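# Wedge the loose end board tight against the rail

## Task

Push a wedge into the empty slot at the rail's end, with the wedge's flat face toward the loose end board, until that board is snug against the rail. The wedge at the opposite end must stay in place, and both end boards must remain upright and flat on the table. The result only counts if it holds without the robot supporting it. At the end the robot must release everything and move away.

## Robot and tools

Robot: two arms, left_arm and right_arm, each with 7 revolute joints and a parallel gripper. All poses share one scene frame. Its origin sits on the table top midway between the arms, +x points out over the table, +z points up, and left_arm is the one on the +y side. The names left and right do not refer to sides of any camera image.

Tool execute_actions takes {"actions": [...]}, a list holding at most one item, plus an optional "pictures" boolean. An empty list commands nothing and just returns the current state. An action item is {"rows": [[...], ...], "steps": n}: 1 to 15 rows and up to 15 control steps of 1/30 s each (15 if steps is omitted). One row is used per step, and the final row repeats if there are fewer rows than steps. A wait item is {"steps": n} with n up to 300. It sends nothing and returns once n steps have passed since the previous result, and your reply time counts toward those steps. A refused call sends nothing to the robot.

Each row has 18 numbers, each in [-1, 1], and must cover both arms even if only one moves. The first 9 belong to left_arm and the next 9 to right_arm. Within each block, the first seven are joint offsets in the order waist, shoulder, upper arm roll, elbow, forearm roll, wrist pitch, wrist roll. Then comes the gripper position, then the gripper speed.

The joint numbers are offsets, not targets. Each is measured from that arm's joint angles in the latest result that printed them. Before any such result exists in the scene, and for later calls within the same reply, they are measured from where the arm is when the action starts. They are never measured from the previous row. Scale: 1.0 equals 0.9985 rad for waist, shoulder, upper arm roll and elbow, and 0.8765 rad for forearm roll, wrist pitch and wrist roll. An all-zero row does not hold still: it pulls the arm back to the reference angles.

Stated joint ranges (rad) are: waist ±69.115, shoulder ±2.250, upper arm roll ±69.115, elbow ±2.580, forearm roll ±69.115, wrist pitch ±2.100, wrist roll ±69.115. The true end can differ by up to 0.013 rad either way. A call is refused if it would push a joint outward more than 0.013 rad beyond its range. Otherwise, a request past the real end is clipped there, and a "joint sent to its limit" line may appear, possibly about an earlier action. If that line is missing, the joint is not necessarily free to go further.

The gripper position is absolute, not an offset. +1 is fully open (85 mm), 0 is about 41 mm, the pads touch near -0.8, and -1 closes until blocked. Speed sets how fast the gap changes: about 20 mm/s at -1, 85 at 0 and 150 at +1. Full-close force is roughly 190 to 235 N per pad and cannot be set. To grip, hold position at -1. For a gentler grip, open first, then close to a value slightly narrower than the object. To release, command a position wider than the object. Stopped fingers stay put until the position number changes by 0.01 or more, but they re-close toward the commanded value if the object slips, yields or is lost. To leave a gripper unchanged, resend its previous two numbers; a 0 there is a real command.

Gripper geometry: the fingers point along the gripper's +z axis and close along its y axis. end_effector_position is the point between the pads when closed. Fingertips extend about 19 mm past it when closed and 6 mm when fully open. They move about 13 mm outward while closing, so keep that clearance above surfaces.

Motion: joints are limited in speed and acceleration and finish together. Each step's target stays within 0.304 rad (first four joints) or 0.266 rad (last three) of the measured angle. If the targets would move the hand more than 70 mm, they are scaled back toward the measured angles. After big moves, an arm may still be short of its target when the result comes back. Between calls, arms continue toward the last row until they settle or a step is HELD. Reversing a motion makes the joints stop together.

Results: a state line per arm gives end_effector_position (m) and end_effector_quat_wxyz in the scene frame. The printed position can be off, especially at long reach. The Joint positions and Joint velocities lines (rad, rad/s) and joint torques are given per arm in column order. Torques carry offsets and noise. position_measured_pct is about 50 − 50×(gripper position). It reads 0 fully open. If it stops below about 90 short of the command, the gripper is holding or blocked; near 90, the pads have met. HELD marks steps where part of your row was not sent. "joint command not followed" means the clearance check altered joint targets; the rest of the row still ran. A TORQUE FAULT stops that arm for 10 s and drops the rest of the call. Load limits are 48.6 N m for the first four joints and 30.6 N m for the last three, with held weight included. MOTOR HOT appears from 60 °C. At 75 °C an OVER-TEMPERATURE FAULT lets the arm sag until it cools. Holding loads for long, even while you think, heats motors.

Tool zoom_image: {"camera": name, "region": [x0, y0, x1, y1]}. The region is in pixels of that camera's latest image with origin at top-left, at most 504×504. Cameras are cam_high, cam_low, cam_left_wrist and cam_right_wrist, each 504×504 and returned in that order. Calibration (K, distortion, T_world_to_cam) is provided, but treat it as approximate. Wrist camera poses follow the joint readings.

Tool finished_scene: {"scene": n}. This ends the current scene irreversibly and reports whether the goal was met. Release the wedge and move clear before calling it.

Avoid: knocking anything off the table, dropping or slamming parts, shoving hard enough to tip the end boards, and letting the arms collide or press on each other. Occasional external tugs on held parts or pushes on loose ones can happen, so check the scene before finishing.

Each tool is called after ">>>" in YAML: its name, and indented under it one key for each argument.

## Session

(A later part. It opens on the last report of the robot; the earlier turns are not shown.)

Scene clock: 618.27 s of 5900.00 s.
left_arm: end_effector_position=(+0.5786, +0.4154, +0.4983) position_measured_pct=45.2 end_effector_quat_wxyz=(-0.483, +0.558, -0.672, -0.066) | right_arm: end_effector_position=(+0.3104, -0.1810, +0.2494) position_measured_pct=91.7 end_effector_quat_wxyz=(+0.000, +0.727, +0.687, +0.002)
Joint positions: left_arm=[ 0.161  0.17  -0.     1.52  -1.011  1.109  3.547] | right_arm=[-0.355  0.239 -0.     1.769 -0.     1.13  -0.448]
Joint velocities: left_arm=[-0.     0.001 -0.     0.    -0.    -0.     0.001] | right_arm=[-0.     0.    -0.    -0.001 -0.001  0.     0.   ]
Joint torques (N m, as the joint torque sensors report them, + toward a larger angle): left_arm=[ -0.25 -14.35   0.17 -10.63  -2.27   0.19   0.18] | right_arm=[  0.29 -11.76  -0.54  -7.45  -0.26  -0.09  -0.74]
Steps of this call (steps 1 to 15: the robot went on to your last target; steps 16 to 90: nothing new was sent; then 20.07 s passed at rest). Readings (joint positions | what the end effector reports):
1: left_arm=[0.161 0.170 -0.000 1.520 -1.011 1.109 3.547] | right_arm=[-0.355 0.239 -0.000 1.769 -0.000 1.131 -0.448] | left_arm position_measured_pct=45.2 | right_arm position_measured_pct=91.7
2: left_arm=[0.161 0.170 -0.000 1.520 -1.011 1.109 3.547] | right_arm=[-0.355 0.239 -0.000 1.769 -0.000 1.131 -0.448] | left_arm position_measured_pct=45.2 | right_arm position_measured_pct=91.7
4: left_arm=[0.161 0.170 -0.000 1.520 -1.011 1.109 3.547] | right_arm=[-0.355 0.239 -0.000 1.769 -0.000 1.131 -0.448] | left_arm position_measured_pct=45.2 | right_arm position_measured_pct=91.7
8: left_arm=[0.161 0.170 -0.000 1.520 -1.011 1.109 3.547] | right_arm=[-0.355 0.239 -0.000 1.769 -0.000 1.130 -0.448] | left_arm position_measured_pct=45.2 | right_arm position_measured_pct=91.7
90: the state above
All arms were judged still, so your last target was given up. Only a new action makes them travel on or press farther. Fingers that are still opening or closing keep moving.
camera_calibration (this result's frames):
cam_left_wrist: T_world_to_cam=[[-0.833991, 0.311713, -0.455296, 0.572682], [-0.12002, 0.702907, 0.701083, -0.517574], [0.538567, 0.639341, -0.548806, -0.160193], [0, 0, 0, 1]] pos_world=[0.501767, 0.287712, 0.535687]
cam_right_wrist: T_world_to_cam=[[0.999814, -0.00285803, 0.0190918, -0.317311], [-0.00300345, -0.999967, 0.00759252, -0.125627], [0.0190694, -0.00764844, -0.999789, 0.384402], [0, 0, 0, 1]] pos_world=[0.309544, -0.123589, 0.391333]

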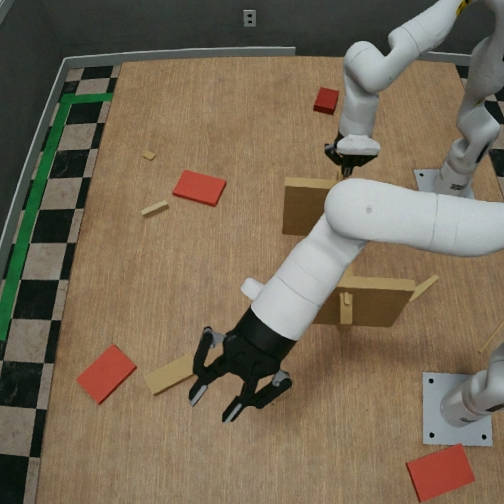

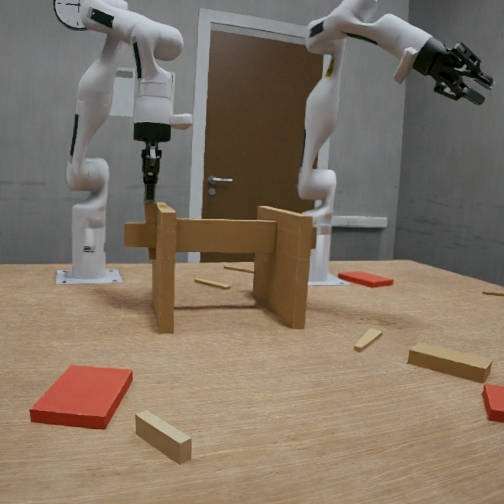

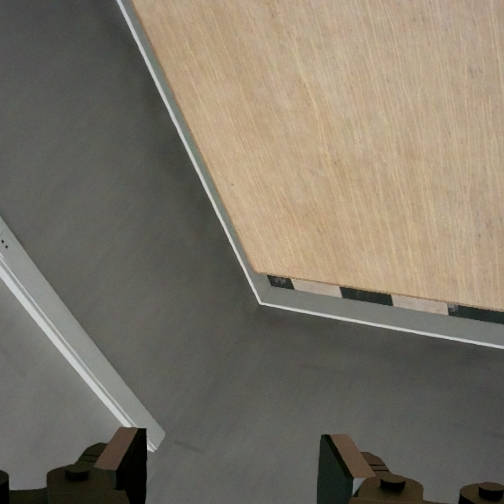

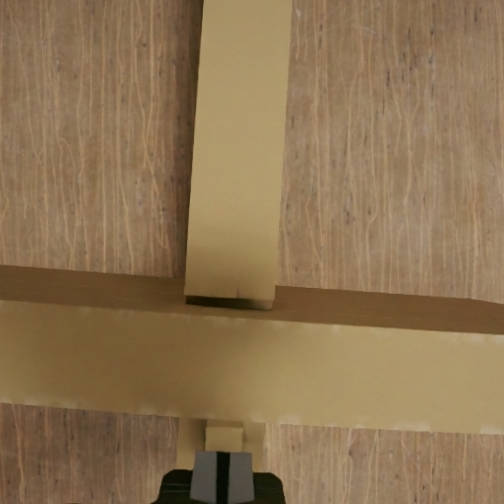

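>>> execute_actions:
  actions:
    - {"rows":[[0,0,0,0,0,0,0,0.1,-0.3,0,0.004,0,0.005,0,-0.005,0,-1,0],[0,0,0,0,0,0,0,0.1,-0.3,0,0.006,0,0.007,0,-0.008,0,-1,0],[0,0,0,0,0,0,0,0.1,-0.3,0,0.008,0,0.010,0,-0.011,0,-1,0],[0,0,0,0,0,0,0,0.1,-0.3,0,0.010,0,0.012,0,-0.014,0,-1,0],[0,0,0,0,0,0,0,0.1,-0.3,0,0.012,0,0.014,0,-0.017,0,-1,0],[0,0,0,0,0,0,0,0.1,-0.3,0,0.014,0,0.017,0,-0.020,0,-1,0],[0,0,0,0,0,0,0,0.1,-0.3,0,0.016,0,0.019,0,-0.023,0,-1,0],[0,0,0,0,0,0,0,0.1,-0.3,0,0.018,0,0.022,0,-0.026,0,-1,0],[0,0,0,0,0,0,0,0.1,-0.3,0,0.020,0,0.024,0,-0.0286,0,-1,0]],"steps":15}

Scene clock: 631.00 s of 5900.00 s.
left_arm: end_effector_position=(+0.5786, +0.4154, +0.4983) position_measured_pct=45.2 end_effector_quat_wxyz=(-0.483, +0.558, -0.672, -0.066) | right_arm: end_effector_position=(+0.3089, -0.1812, +0.2380) position_measured_pct=91.7 end_effector_quat_wxyz=(-0.001, +0.727, +0.687, -0.002)
Joint positions: left_arm=[ 0.161  0.17  -0.     1.52  -1.011  1.109  3.547] | right_arm=[-0.355  0.254 -0.001  1.788 -0.001  1.105 -0.448]
Joint velocities: left_arm=[ 0.     0.001 -0.     0.001  0.     0.     0.003] | right_arm=[-0.     0.002  0.     0.    -0.    -0.    -0.   ]
Joint torques (N m, as the joint torque sensors report them, + toward a larger angle): left_arm=[ -0.29 -14.19   0.23 -10.54  -2.3    0.19   0.24] | right_arm=[ 0.38 -9.38 -0.23 -4.99  0.12  0.33 -0.31]
Steps of this call (steps 1 to 90: nothing new was sent; then 9.23 s passed at rest; steps 91 to 105: all 15 steps of this action). Readings (joint positions | what the end effector reports):
91: left_arm=[0.161 0.170 -0.000 1.520 -1.011 1.109 3.547] | right_arm=[-0.355 0.239 -0.000 1.769 -0.000 1.130 -0.448] | left_arm position_measured_pct=45.2 | right_arm position_measured_pct=91.7
92: left_arm=[0.161 0.170 -0.000 1.520 -1.011 1.109 3.547] | right_arm=[-0.355 0.240 -0.000 1.770 -0.001 1.128 -0.448] | left_arm position_measured_pct=45.2 | right_arm position_measured_pct=91.7
94: left_arm=[0.161 0.170 -0.000 1.520 -1.011 1.109 3.547] | right_arm=[-0.355 0.242 -0.001 1.773 -0.001 1.124 -0.448] | left_arm position_measured_pct=45.2 | right_arm position_measured_pct=91.7
98: left_arm=[0.161 0.170 -0.000 1.520 -1.011 1.109 3.547] | right_arm=[-0.355 0.249 -0.001 1.782 -0.001 1.113 -0.448] | left_arm position_measured_pct=45.2 | right_arm position_measured_pct=91.7
105: the state above
camera_calibration (this result's frames):
cam_left_wrist: T_world_to_cam=[[-0.833991, 0.311714, -0.455295, 0.572682], [-0.120018, 0.702906, 0.701084, -0.517574], [0.538567, 0.639341, -0.548806, -0.160194], [0, 0, 0, 1]] pos_world=[0.501768, 0.287712, 0.535687]
cam_right_wrist: T_world_to_cam=[[0.999941, -0.00237484, 0.0106234, -0.313533], [-0.00248768, -0.999941, 0.0106206, -0.126642], [0.0105975, -0.0106464, -0.999887, 0.375187], [0, 0, 0, 1]] pos_world=[0.309223, -0.123385, 0.379821]

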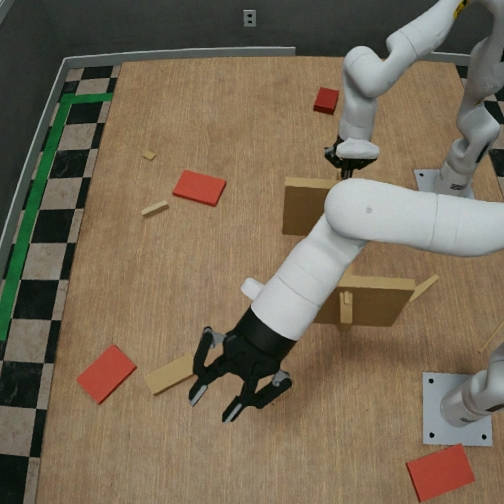

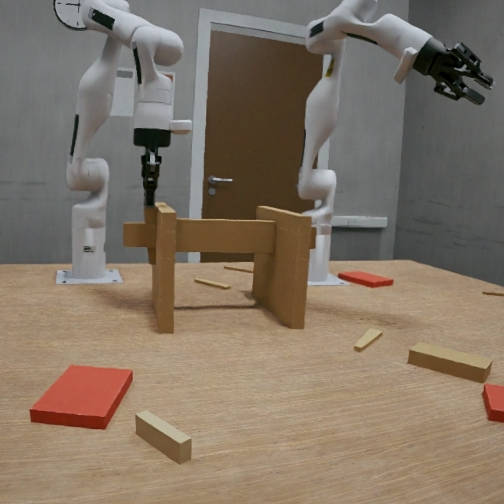

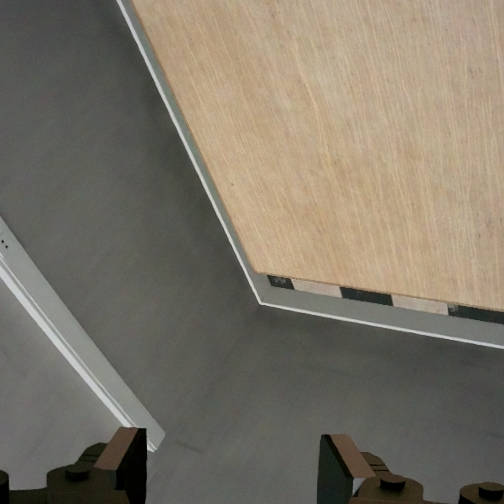

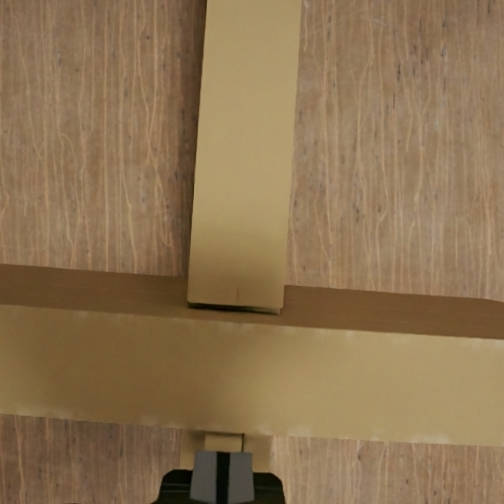

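>>> execute_actions:
  actions:
    - {"rows":[[0,0,0,0,0,0,0,0.1,-0.3,0,0.007,0,0.008,0,-0.006,0,-1,0],[0,0,0,0,0,0,0,0.1,-0.3,0,0.0085,0,0.011,0,-0.012,0,-1,0],[0,0,0,0,0,0,0,0.1,-0.3,0,0.010,0,0.014,0,-0.018,0,-1,0],[0,0,0,0,0,0,0,0.1,-0.3,0,0.0115,0,0.017,0,-0.023,0,-1,0],[0,0,0,0,0,0,0,0.1,-0.3,0,0.013,0,0.020,0,-0.029,0,-1,0],[0,0,0,0,0,0,0,0.1,-0.3,0,0.0145,0,0.023,0,-0.035,0,-1,0],[0,0,0,0,0,0,0,0.1,-0.3,0,0.016,0,0.026,0,-0.040,0,-1,0],[0,0,0,0,0,0,0,0.1,-0.3,0,0.0175,0,0.029,0,-0.046,0,-1,0],[0,0,0,0,0,0,0,0.1,-0.3,0,0.019,0,0.032,0,-0.052,0,-1,0],[0,0,0,0,0,0,0,0.1,-0.3,0,0.0207,0,0.035,0,-0.0577,0,-1,0]],"steps":15}

Scene clock: 640.40 s of 5900.00 s.
left_arm: end_effector_position=(+0.5786, +0.4154, +0.4983) position_measured_pct=45.2 end_effector_quat_wxyz=(-0.483, +0.558, -0.672, -0.066) | right_arm: end_effector_position=(+0.3092, -0.1807, +0.2234) position_measured_pct=91.7 end_effector_quat_wxyz=(-0.001, +0.727, +0.687, -0.001)
Joint positions: left_arm=[ 0.161  0.17  -0.     1.52  -1.011  1.109  3.547] | right_arm=[-0.356  0.269 -0.001  1.82  -0.001  1.054 -0.448]
Joint velocities: left_arm=[ 0.001  0.001  0.    -0.     0.     0.    -0.001] | right_arm=[-0.     0.005  0.     0.008  0.    -0.012 -0.   ]
Joint torques (N m, as the joint torque sensors report them, + toward a larger angle): left_arm=[ -0.16 -14.4    0.35 -10.87  -2.32   0.12   0.14] | right_arm=[  0.31 -10.16  -0.18  -5.09  -0.26  -0.33  -0.54]
Steps of this call (steps 1 to 15: the robot went on to your last target; steps 16 to 90: nothing new was sent; then 5.90 s passed at rest; steps 91 to 105: all 15 steps of this action). Readings (joint positions | what the end effector reports):
91: left_arm=[0.161 0.170 -0.000 1.520 -1.011 1.109 3.547] | right_arm=[-0.355 0.254 -0.001 1.789 -0.001 1.104 -0.448] | left_arm position_measured_pct=45.2 | right_arm position_measured_pct=91.7
92: left_arm=[0.161 0.170 -0.000 1.520 -1.011 1.109 3.547] | right_arm=[-0.356 0.255 -0.001 1.791 -0.001 1.101 -0.448] | left_arm position_measured_pct=45.2 | right_arm position_measured_pct=91.7
94: left_arm=[0.161 0.170 -0.000 1.520 -1.011 1.109 3.547] | right_arm=[-0.356 0.257 -0.001 1.795 -0.001 1.094 -0.448] | left_arm position_measured_pct=45.2 | right_arm position_measured_pct=91.7
98: left_arm=[0.161 0.170 -0.000 1.520 -1.011 1.109 3.547] | right_arm=[-0.356 0.263 -0.001 1.807 -0.001 1.075 -0.448] | left_arm position_measured_pct=45.2 | right_arm position_measured_pct=91.7
105: the state above
camera_calibration (this result's frames):
cam_left_wrist: T_world_to_cam=[[-0.833991, 0.311715, -0.455294, 0.572681], [-0.120017, 0.702906, 0.701084, -0.517574], [0.538567, 0.639341, -0.548807, -0.160194], [0, 0, 0, 1]] pos_world=[0.501769, 0.287712, 0.535686]
cam_right_wrist: T_world_to_cam=[[0.999905, -0.00210677, 0.0136389, -0.314306], [-0.0022292, -0.999957, 0.00896775, -0.125744], [0.0136194, -0.0089973, -0.999867, 0.359868], [0, 0, 0, 1]] pos_world=[0.309095, -0.123163, 0.365235]

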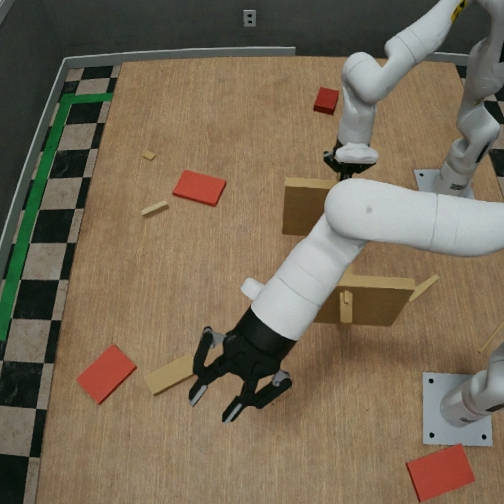

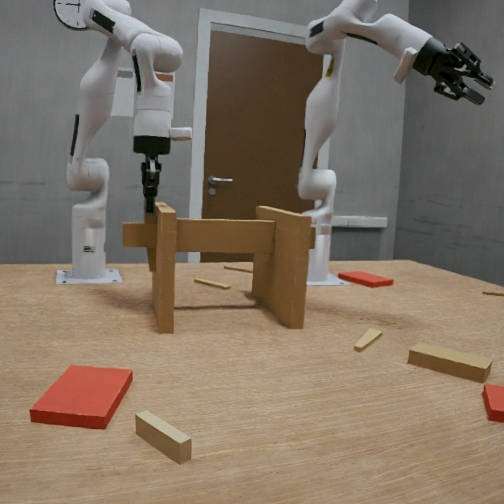

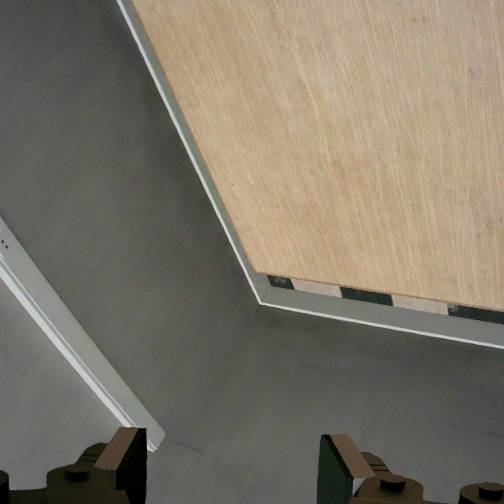

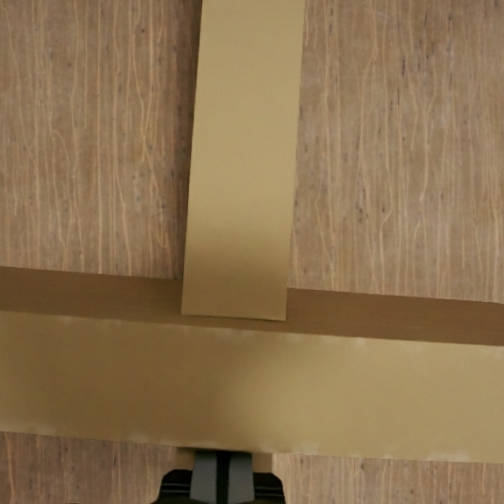

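>>> execute_actions:
  actions:
    - {"rows":[[0,0,0,0,0,0,0,0.1,-0.3,0,0.007,0,0.006,0,-0.004,0,-1,0],[0,0,0,0,0,0,0,0.1,-0.3,0,0.0085,0,0.008,0,-0.008,0,-1,0],[0,0,0,0,0,0,0,0.1,-0.3,0,0.010,0,0.0105,0,-0.012,0,-1,0],[0,0,0,0,0,0,0,0.1,-0.3,0,0.0115,0,0.0125,0,-0.016,0,-1,0],[0,0,0,0,0,0,0,0.1,-0.3,0,0.013,0,0.0145,0,-0.020,0,-1,0],[0,0,0,0,0,0,0,0.1,-0.3,0,0.014,0,0.0165,0,-0.024,0,-1,0],[0,0,0,0,0,0,0,0.1,-0.3,0,0.0155,0,0.0185,0,-0.028,0,-1,0],[0,0,0,0,0,0,0,0.1,-0.3,0,0.017,0,0.0205,0,-0.032,0,-1,0],[0,0,0,0,0,0,0,0.1,-0.3,0,0.018,0,0.0224,0,-0.0357,0,-1,0]],"steps":15}

Scene clock: 651.97 s of 5900.00 s.
left_arm: end_effector_position=(+0.5786, +0.4154, +0.4983) position_measured_pct=45.2 end_effector_quat_wxyz=(-0.483, +0.558, -0.672, -0.066) | right_arm: end_effector_position=(+0.3100, -0.1813, +0.2197) position_measured_pct=91.7 end_effector_quat_wxyz=(+0.001, +0.727, +0.686, +0.004)
Joint positions: left_arm=[ 0.161  0.17  -0.     1.52  -1.011  1.109  3.547] | right_arm=[-0.355  0.269 -0.     1.835 -0.001  1.03  -0.448]
Joint velocities: left_arm=[-0.001  0.     0.    -0.002  0.     0.    -0.   ] | right_arm=[-0.    -0.003 -0.001  0.004 -0.    -0.005  0.   ]
Joint torques (N m, as the joint torque sensors report them, + toward a larger angle): left_arm=[ -0.33 -14.41   0.26 -10.71  -2.26   0.17   0.17] | right_arm=[-0.33  0.97 -0.76 -3.04 -0.57 -4.06 -0.61]
Steps of this call (steps 1 to 15: the robot went on to your last target; steps 16 to 90: nothing new was sent; then 8.07 s passed at rest; steps 91 to 105: all 15 steps of this action). Readings (joint positions | what the end effector reports):
91: left_arm=[0.161 0.170 -0.000 1.520 -1.011 1.109 3.547] | right_arm=[-0.356 0.270 -0.001 1.820 -0.001 1.053 -0.448] | left_arm position_measured_pct=45.2 | right_arm position_measured_pct=91.7
92: left_arm=[0.161 0.170 -0.000 1.520 -1.011 1.109 3.547] | right_arm=[-0.356 0.271 -0.001 1.821 -0.001 1.052 -0.448] | left_arm position_measured_pct=45.2 | right_arm position_measured_pct=91.7
94: left_arm=[0.161 0.170 -0.000 1.520 -1.011 1.109 3.547] | right_arm=[-0.356 0.272 -0.001 1.824 -0.001 1.048 -0.448] | left_arm position_measured_pct=45.2 | right_arm position_measured_pct=91.7
98: left_arm=[0.161 0.170 -0.000 1.520 -1.011 1.109 3.547] | right_arm=[-0.355 0.272 -0.000 1.829 -0.000 1.037 -0.448] | left_arm position_measured_pct=45.2 | right_arm position_measured_pct=91.7
105: the state above
camera_calibration (this result's frames):
cam_left_wrist: T_world_to_cam=[[-0.833992, 0.311716, -0.455292, 0.572681], [-0.120015, 0.702906, 0.701085, -0.517574], [0.538567, 0.639341, -0.548807, -0.160195], [0, 0, 0, 1]] pos_world=[0.50177, 0.287711, 0.535685]
cam_right_wrist: T_world_to_cam=[[0.999722, -0.00340584, 0.0233474, -0.317391], [-0.00354178, -0.999977, 0.00578371, -0.125139], [0.0233272, -0.00586479, -0.999711, 0.35368], [0, 0, 0, 1]] pos_world=[0.308609, -0.124143, 0.361711]

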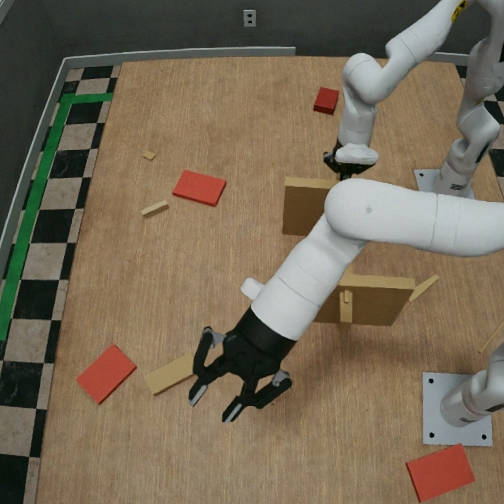

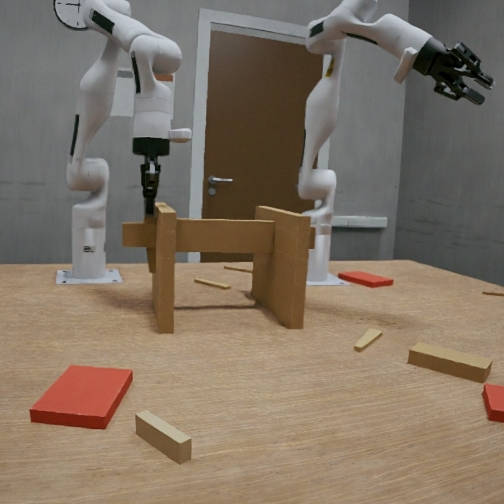

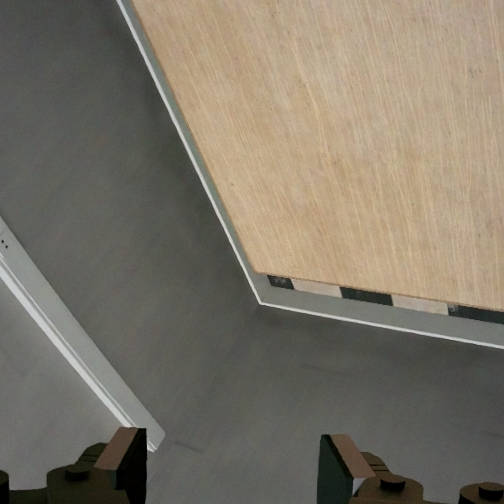

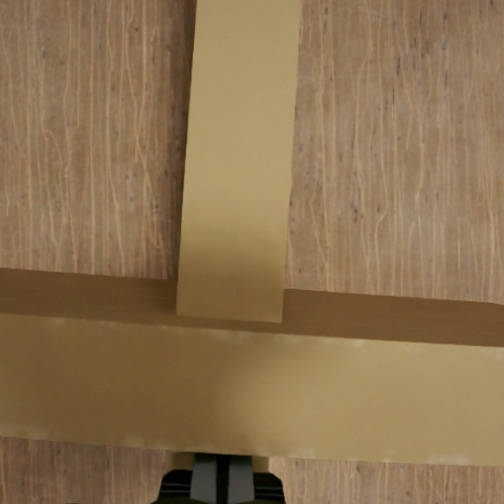

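>>> zoom_image:
  camera: "cam_right_wrist"
  region: [150, 260, 330, 380]

>>> zoom_image:
  camera: "cam_low"
  region: [110, 180, 330, 345]

Region (150, 260, 330, 380) of cam_right_wrist's 504x504 image, scaled by 2.800.

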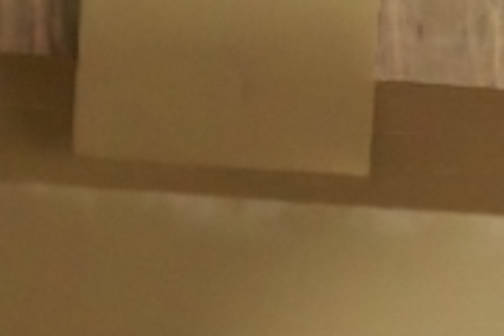

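Region (110, 180, 330, 345) of cam_low's 504x504 image, scaled by 2.291, with more detail than that image has; it fills the top 378 rows of this view, and the rest is white.

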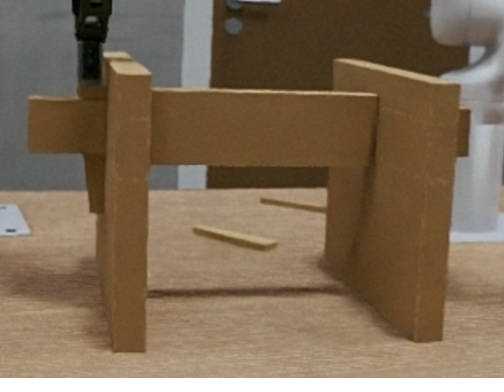

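>>> execute_actions:
  actions:
    - {"rows":[[0,0,0,0,0,0,0,0.1,-0.3,0,0.019,0,0.008,0,-0.006,0,-1,0],[0,0,0,0,0,0,0,0.1,-0.3,0,0.021,0,0.009,0,-0.004,0,-1,0],[0,0,0,0,0,0,0,0.1,-0.3,0,0.023,0,0.010,0,-0.002,0,-1,0],[0,0,0,0,0,0,0,0.1,-0.3,0,0.025,0,0.011,0,0.0,0,-1,0],[0,0,0,0,0,0,0,0.1,-0.3,0,0.027,0,0.012,0,0.002,0,-1,0],[0,0,0,0,0,0,0,0.1,-0.3,0,0.029,0,0.013,0,0.004,0,-1,0],[0,0,0,0,0,0,0,0.1,-0.3,0,0.031,0,0.014,0,0.006,0,-1,0],[0,0,0,0,0,0,0,0.1,-0.3,0,0.033,0,0.015,0,0.008,0,-1,0],[0,0,0,0,0,0,0,0.1,-0.3,0,0.035,0,0.016,0,0.0098,0,-1,0]],"steps":15}

Scene clock: 674.37 s of 5900.00 s.
left_arm: end_effector_position=(+0.5786, +0.4154, +0.4983) position_measured_pct=45.2 end_effector_quat_wxyz=(-0.483, +0.558, -0.672, -0.066) | right_arm: end_effector_position=(+0.3095, -0.1816, +0.2187) position_measured_pct=91.7 end_effector_quat_wxyz=(-0.000, +0.727, +0.686, -0.000)
Joint positions: left_arm=[ 0.161  0.17  -0.     1.52  -1.011  1.109  3.547] | right_arm=[-0.355  0.274  0.     1.83  -0.001  1.038 -0.448]
Joint velocities: left_arm=[-0.    -0.     0.     0.001 -0.    -0.    -0.002] | right_arm=[ 0.     0.001  0.001 -0.001 -0.     0.    -0.   ]
Joint torques (N m, as the joint torque sensors report them, + toward a larger angle): left_arm=[ -0.16 -14.38   0.14 -10.66  -2.3    0.19   0.16] | right_arm=[ 0.42  7.85 -0.3   7.42 -0.26  0.13 -0.58]
Steps of this call (steps 1 to 15: the robot went on to your last target; steps 16 to 90: nothing new was sent; then 18.90 s passed at rest; steps 91 to 105: all 15 steps of this action). Readings (joint positions | what the end effector reports):
91: left_arm=[0.161 0.170 -0.000 1.520 -1.011 1.109 3.547] | right_arm=[-0.355 0.268 -0.000 1.835 -0.001 1.030 -0.448] | left_arm position_measured_pct=45.2 | right_arm position_measured_pct=91.7
92: left_arm=[0.161 0.170 -0.000 1.520 -1.011 1.109 3.547] | right_arm=[-0.355 0.269 -0.000 1.835 -0.001 1.030 -0.448] | left_arm position_measured_pct=45.2 | right_arm position_measured_pct=91.7
94: left_arm=[0.161 0.170 -0.000 1.520 -1.011 1.109 3.547] | right_arm=[-0.355 0.270 -0.000 1.834 -0.001 1.032 -0.448] | left_arm position_measured_pct=45.2 | right_arm position_measured_pct=91.7
98: left_arm=[0.161 0.170 -0.000 1.520 -1.011 1.109 3.547] | right_arm=[-0.355 0.272 0.000 1.832 -0.001 1.035 -0.448] | left_arm position_measured_pct=45.2 | right_arm position_measured_pct=91.7
105: the state above
camera_calibration (this result's frames):
cam_left_wrist: T_world_to_cam=[[-0.833992, 0.311717, -0.455291, 0.57268], [-0.120014, 0.702905, 0.701085, -0.517574], [0.538567, 0.639341, -0.548807, -0.160195], [0, 0, 0, 1]] pos_world=[0.501771, 0.287711, 0.535684]
cam_right_wrist: T_world_to_cam=[[0.999876, -0.00349149, 0.0153331, -0.31514], [-0.00363405, -0.99995, 0.00927965, -0.12623], [0.0152999, -0.00933423, -0.999839, 0.354641], [0, 0, 0, 1]] pos_world=[0.309217, -0.124014, 0.360587]

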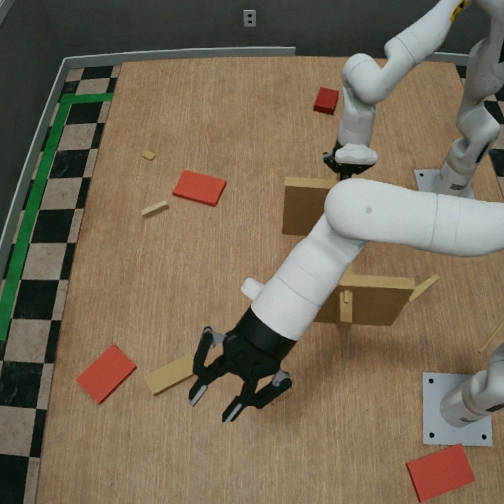

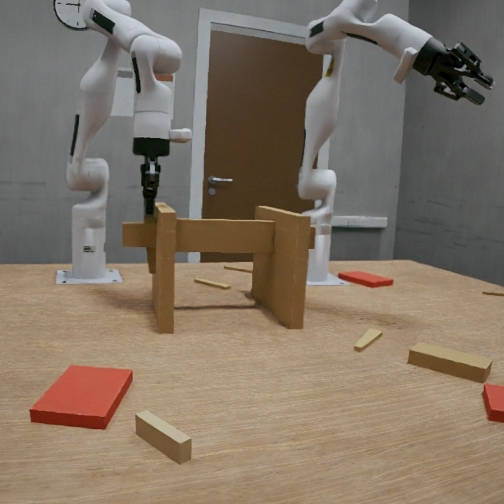

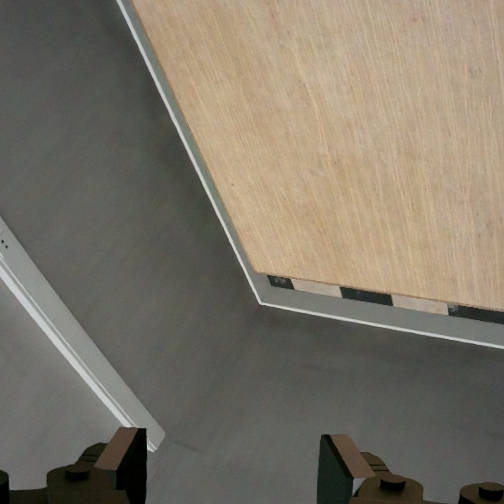

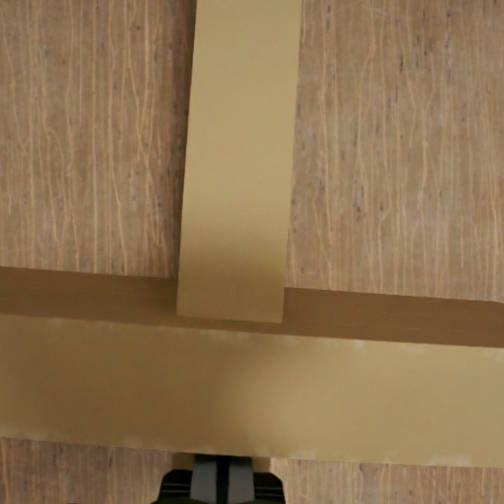

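>>> execute_actions:
  actions:
    - {"rows":[[0,0,0,0,0,0,0,0.1,-0.3,0,0.022,0,0.015,0,0,0,-1,0],[0,0,0,0,0,0,0,0.1,-0.3,0,0.014,0,0.010,0,0,0,-1,0],[0,0,0,0,0,0,0,0.1,-0.3,0,0.007,0,0.005,0,0,0,-1,0],[0,0,0,0,0,0,0,0.1,-0.3,0,0.0,0,0.0,0,0.0,0,-1,0],[0,0,0,0,0,0,0,0.1,-0.3,0,-0.005,0,-0.009,0,0.016,0,-1,0],[0,0,0,0,0,0,0,0.1,-0.3,0,-0.015,0,-0.027,0,0.048,0,-1,0],[0,0,0,0,0,0,0,0.1,-0.3,0,-0.023,0,-0.042,0,0.074,0,-1,0],[0,0,0,0,0,0,0,0.1,-0.3,0,-0.030,0,-0.056,0,0.098,0,-1,0],[0,0,0,0,0,0,0,0.1,-0.3,0,-0.037,0,-0.069,0,0.120,0,-1,0],[0,0,0,0,0,0,0,0.1,-0.3,0,-0.044,0,-0.086,0,0.148,0,-1,0],[0,0,0,0,0,0,0,0.1,-0.3,0,-0.051,0,-0.103,0,0.176,0,-1,0],[0,0,0,0,0,0,0,0.1,-0.3,0,-0.057,0,-0.119,0,0.201,0,-1,0],[0,0,0,0,0,0,0,0.1,-0.3,0,-0.062,0,-0.133,0,0.222,0,-1,0],[0,0,0,0,0,0,0,0.1,-0.3,0,-0.0666,0,-0.1454,0,0.2414,0,-1,0]],"steps":15}

Scene clock: 687.30 s of 5900.00 s.
left_arm: end_effector_position=(+0.5786, +0.4154, +0.4983) position_measured_pct=45.2 end_effector_quat_wxyz=(-0.483, +0.558, -0.672, -0.066) | right_arm: end_effector_position=(+0.3102, -0.1813, +0.2714) position_measured_pct=91.7 end_effector_quat_wxyz=(-0.000, +0.727, +0.686, -0.000)
Joint positions: left_arm=[ 0.161  0.17  -0.     1.52  -1.011  1.109  3.547] | right_arm=[-0.355  0.22   0.     1.717 -0.001  1.205 -0.448]
Joint velocities: left_arm=[-0.    -0.001 -0.    -0.     0.     0.    -0.001] | right_arm=[-0.001 -0.155  0.    -0.404 -0.001  0.558 -0.   ]
Joint torques (N m, as the joint torque sensors report them, + toward a larger angle): left_arm=[ -0.33 -14.3    0.22 -10.66  -2.24   0.22   0.14] | right_arm=[ -0.09 -12.32  -0.33  -8.12  -0.31  -0.22  -0.29]
Steps of this call (steps 1 to 15: the robot went on to your last target; steps 16 to 90: nothing new was sent; then 9.43 s passed at rest; steps 91 to 105: all 15 steps of this action). Readings (joint positions | what the end effector reports):
91: left_arm=[0.161 0.170 -0.000 1.520 -1.011 1.109 3.547] | right_arm=[-0.355 0.273 0.000 1.830 -0.001 1.038 -0.448] | left_arm position_measured_pct=45.2 | right_arm position_measured_pct=91.7
92: left_arm=[0.161 0.170 -0.000 1.520 -1.011 1.109 3.547] | right_arm=[-0.355 0.272 0.000 1.830 -0.001 1.037 -0.448] | left_arm position_measured_pct=45.2 | right_arm position_measured_pct=91.7
94: left_arm=[0.161 0.170 -0.000 1.520 -1.011 1.109 3.547] | right_arm=[-0.355 0.271 0.000 1.831 -0.001 1.036 -0.448] | left_arm position_measured_pct=45.2 | right_arm position_measured_pct=91.7
98: left_arm=[0.161 0.170 -0.000 1.520 -1.011 1.109 3.547] | right_arm=[-0.355 0.260 0.000 1.811 -0.001 1.069 -0.448] | left_arm position_measured_pct=45.2 | right_arm position_measured_pct=91.7
105: the state above
camera_calibration (this result's frames):
cam_left_wrist: T_world_to_cam=[[-0.833992, 0.311718, -0.45529, 0.57268], [-0.120012, 0.702905, 0.701086, -0.517574], [0.538566, 0.639341, -0.548808, -0.160196], [0, 0, 0, 1]] pos_world=[0.501771, 0.287711, 0.535683]
cam_right_wrist: T_world_to_cam=[[0.999876, -0.00340796, 0.0153989, -0.316691], [-0.00354993, -0.999951, 0.00920183, -0.126399], [0.0153668, -0.00925535, -0.999839, 0.407297], [0, 0, 0, 1]] pos_world=[0.309944, -0.123702, 0.413271]

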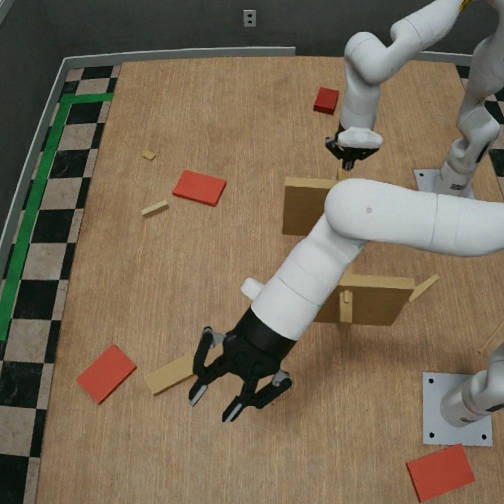

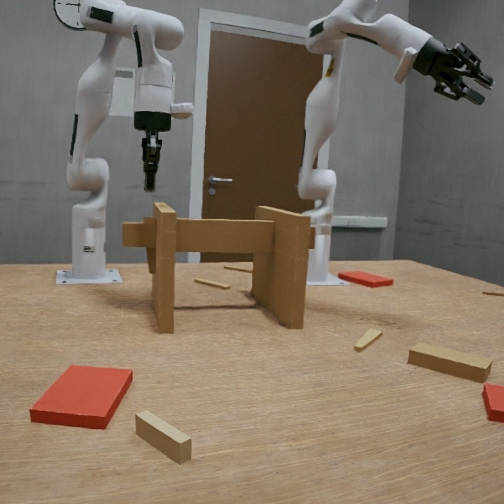

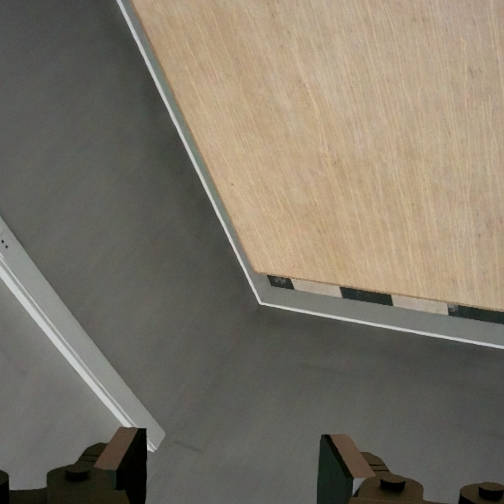

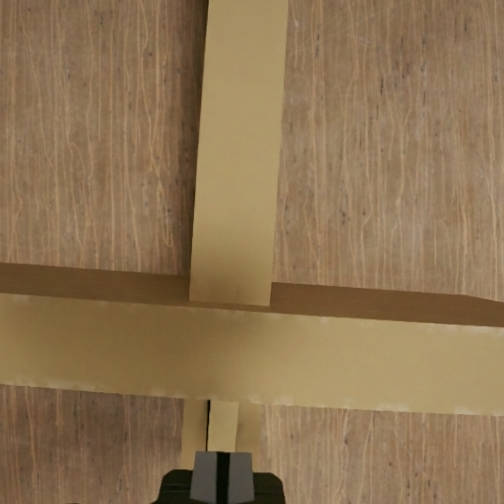

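>>> execute_actions:
  actions:
    - {"rows":[[0,0,0,0,0,0,0,0.1,-0.3,0.45,-0.10,0,-0.20,0,0.30,0,-1,0]],"steps":15}
  pictures: false

>>> execute_actions:
  actions:
    - {"steps":15}

Scene clock: 695.57 s of 5900.00 s.
left_arm: end_effector_position=(+0.5786, +0.4154, +0.4983) position_measured_pct=45.2 end_effector_quat_wxyz=(-0.483, +0.558, -0.672, -0.066) | right_arm: end_effector_position=(+0.3241, -0.3162, +0.3553) position_measured_pct=91.7 end_effector_quat_wxyz=(+0.008, +0.837, +0.547, +0.013)
Joint positions: left_arm=[ 0.161  0.17  -0.     1.52  -1.011  1.109  3.547] | right_arm=[-0.     0.136  0.     1.547 -0.     1.429 -0.448]
Joint velocities: left_arm=[ 0.    -0.     0.    -0.001 -0.     0.    -0.001] | right_arm=[ 0.799 -0.136  0.019 -0.259  0.011  0.339 -0.   ]
Joint torques (N m, as the joint torque sensors report them, + toward a larger angle): left_arm=[ -0.26 -14.32   0.15 -10.72  -2.27   0.24   0.17] | right_arm=[ -0.49 -11.65  -0.63  -8.64  -0.52  -0.41  -0.37]
Steps of this call (steps 1 to 30: the robot went on to your last target; steps 31 to 90: nothing new was sent; then 4.77 s passed at rest; steps 91 to 105: all 15 steps of this action). Readings (joint positions | what the end effector reports):
91: left_arm=[0.161 0.170 -0.000 1.520 -1.011 1.109 3.547] | right_arm=[-0.353 0.207 -0.000 1.684 -0.001 1.250 -0.448] | left_arm position_measured_pct=45.2 | right_arm position_measured_pct=91.7
92: left_arm=[0.161 0.170 -0.000 1.520 -1.011 1.109 3.547] | right_arm=[-0.346 0.206 -0.001 1.682 -0.001 1.254 -0.448] | left_arm position_measured_pct=45.2 | right_arm position_measured_pct=91.7
94: left_arm=[0.161 0.170 -0.000 1.520 -1.011 1.109 3.547] | right_arm=[-0.316 0.198 -0.002 1.667 -0.002 1.273 -0.448] | left_arm position_measured_pct=45.2 | right_arm position_measured_pct=91.7
98: left_arm=[0.161 0.170 -0.000 1.520 -1.011 1.109 3.547] | right_arm=[-0.206 0.171 -0.001 1.615 -0.001 1.340 -0.448] | left_arm position_measured_pct=45.2 | right_arm position_measured_pct=91.7
105: the state above

Scene clock: 696.07 s of 5900.00 s.
left_arm: end_effector_position=(+0.5786, +0.4154, +0.4983) position_measured_pct=45.2 end_effector_quat_wxyz=(-0.483, +0.558, -0.672, -0.066) | right_arm: end_effector_position=(+0.3180, -0.3516, +0.3703) position_measured_pct=91.7 end_effector_quat_wxyz=(+0.010, +0.862, +0.507, +0.015)
Joint positions: left_arm=[ 0.161  0.17  -0.     1.52  -1.011  1.109  3.547] | right_arm=[ 0.094  0.12   0.     1.518 -0.001  1.467 -0.448]
Joint velocities: left_arm=[-0.     0.    -0.    -0.001  0.    -0.     0.   ] | right_arm=[ 0.008 -0.    -0.001  0.001  0.    -0.001 -0.   ]
Joint torques (N m, as the joint torque sensors report them, + toward a larger angle): left_arm=[ -0.29 -14.38   0.09 -10.66  -2.27   0.21   0.18] | right_arm=[ -0.3  -11.81  -0.28  -8.7   -0.13  -0.05  -0.35]
Steps of this call (steps 1 to 15: the robot went on to your last target). Readings (joint positions | what the end effector reports):
1: left_arm=[0.161 0.170 -0.000 1.520 -1.011 1.109 3.547] | right_arm=[0.025 0.132 0.001 1.539 -0.000 1.439 -0.448] | left_arm position_measured_pct=45.2 | right_arm position_measured_pct=91.7
2: left_arm=[0.161 0.170 -0.000 1.520 -1.011 1.109 3.547] | right_arm=[0.046 0.128 0.001 1.532 0.000 1.449 -0.448] | left_arm position_measured_pct=45.2 | right_arm position_measured_pct=91.7
4: left_arm=[0.161 0.170 -0.000 1.520 -1.011 1.109 3.547] | right_arm=[0.074 0.123 0.002 1.522 0.001 1.462 -0.448] | left_arm position_measured_pct=45.2 | right_arm position_measured_pct=91.7
8: left_arm=[0.161 0.170 -0.000 1.520 -1.011 1.109 3.547] | right_arm=[0.088 0.121 0.001 1.518 -0.000 1.467 -0.448] | left_arm position_measured_pct=45.2 | right_arm position_measured_pct=91.7
15: the state above
camera_calibration (this result's frames):
cam_left_wrist: T_world_to_cam=[[-0.833993, 0.311719, -0.455289, 0.57268], [-0.120011, 0.702905, 0.701086, -0.517574], [0.538566, 0.639341, -0.548808, -0.160196], [0, 0, 0, 1]] pos_world=[0.501772, 0.287711, 0.535682]
cam_right_wrist: T_world_to_cam=[[0.898342, -0.43654, 0.0491341, -0.459037], [-0.436848, -0.899522, -0.00485512, -0.119231], [0.0463166, -0.0171026, -0.99878, 0.49152], [0, 0, 0, 1]] pos_world=[0.337521, -0.299232, 0.512896]

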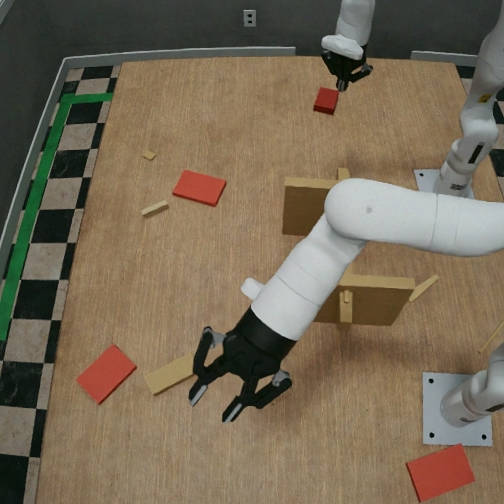

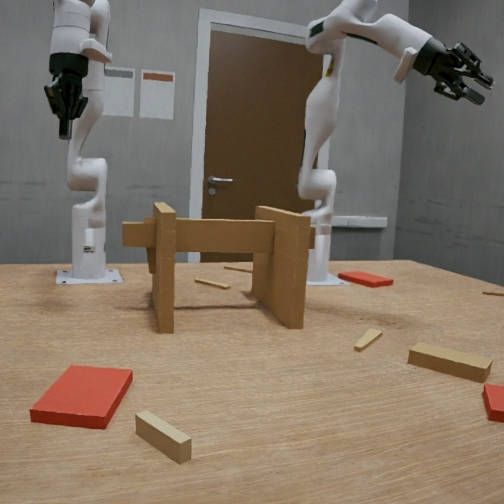

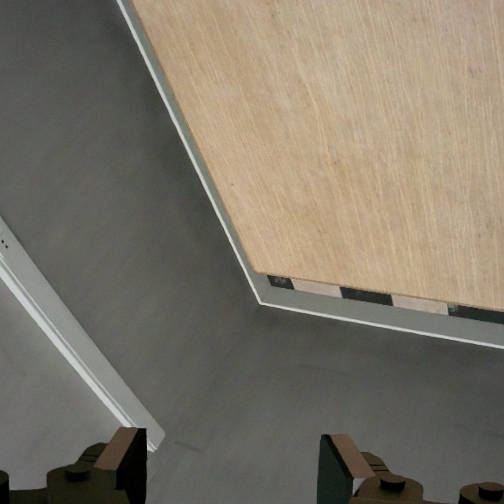

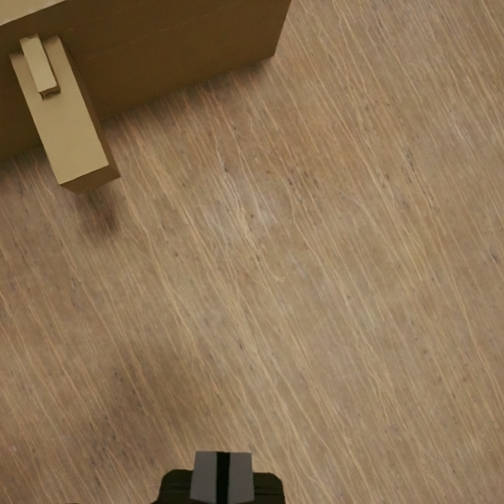

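>>> zoom_image:
  camera: "cam_low"
  region: [110, 190, 330, 345]

>>> zoom_image:
  camera: "cam_right_wrist"
  region: [0, 0, 200, 200]

Region (110, 190, 330, 345) of cam_low's 504x504 image, scaled by 2.291, with more detail than that image has; it fills the top 355 rows of this view, and the rest is white.

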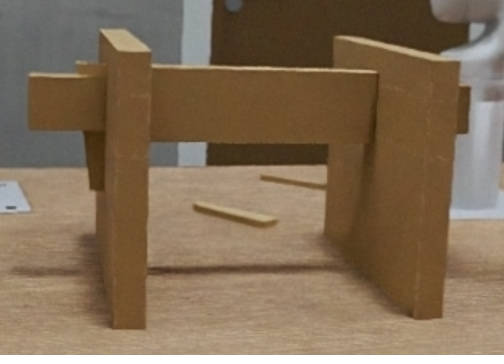

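Region (0, 0, 200, 200) of cam_right_wrist's 504x504 image, scaled by 2.520.

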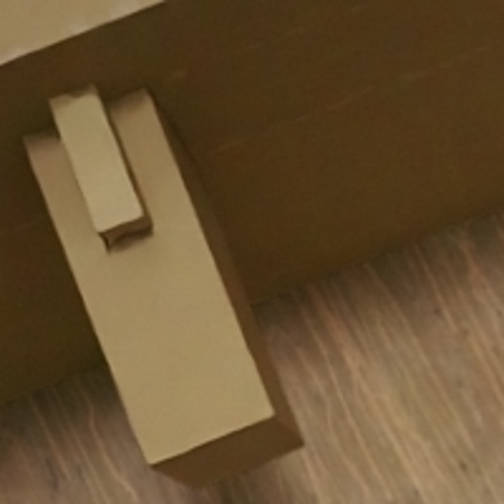

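>>> finished_scene:
  scene: 1

The scene is finished: the task was done.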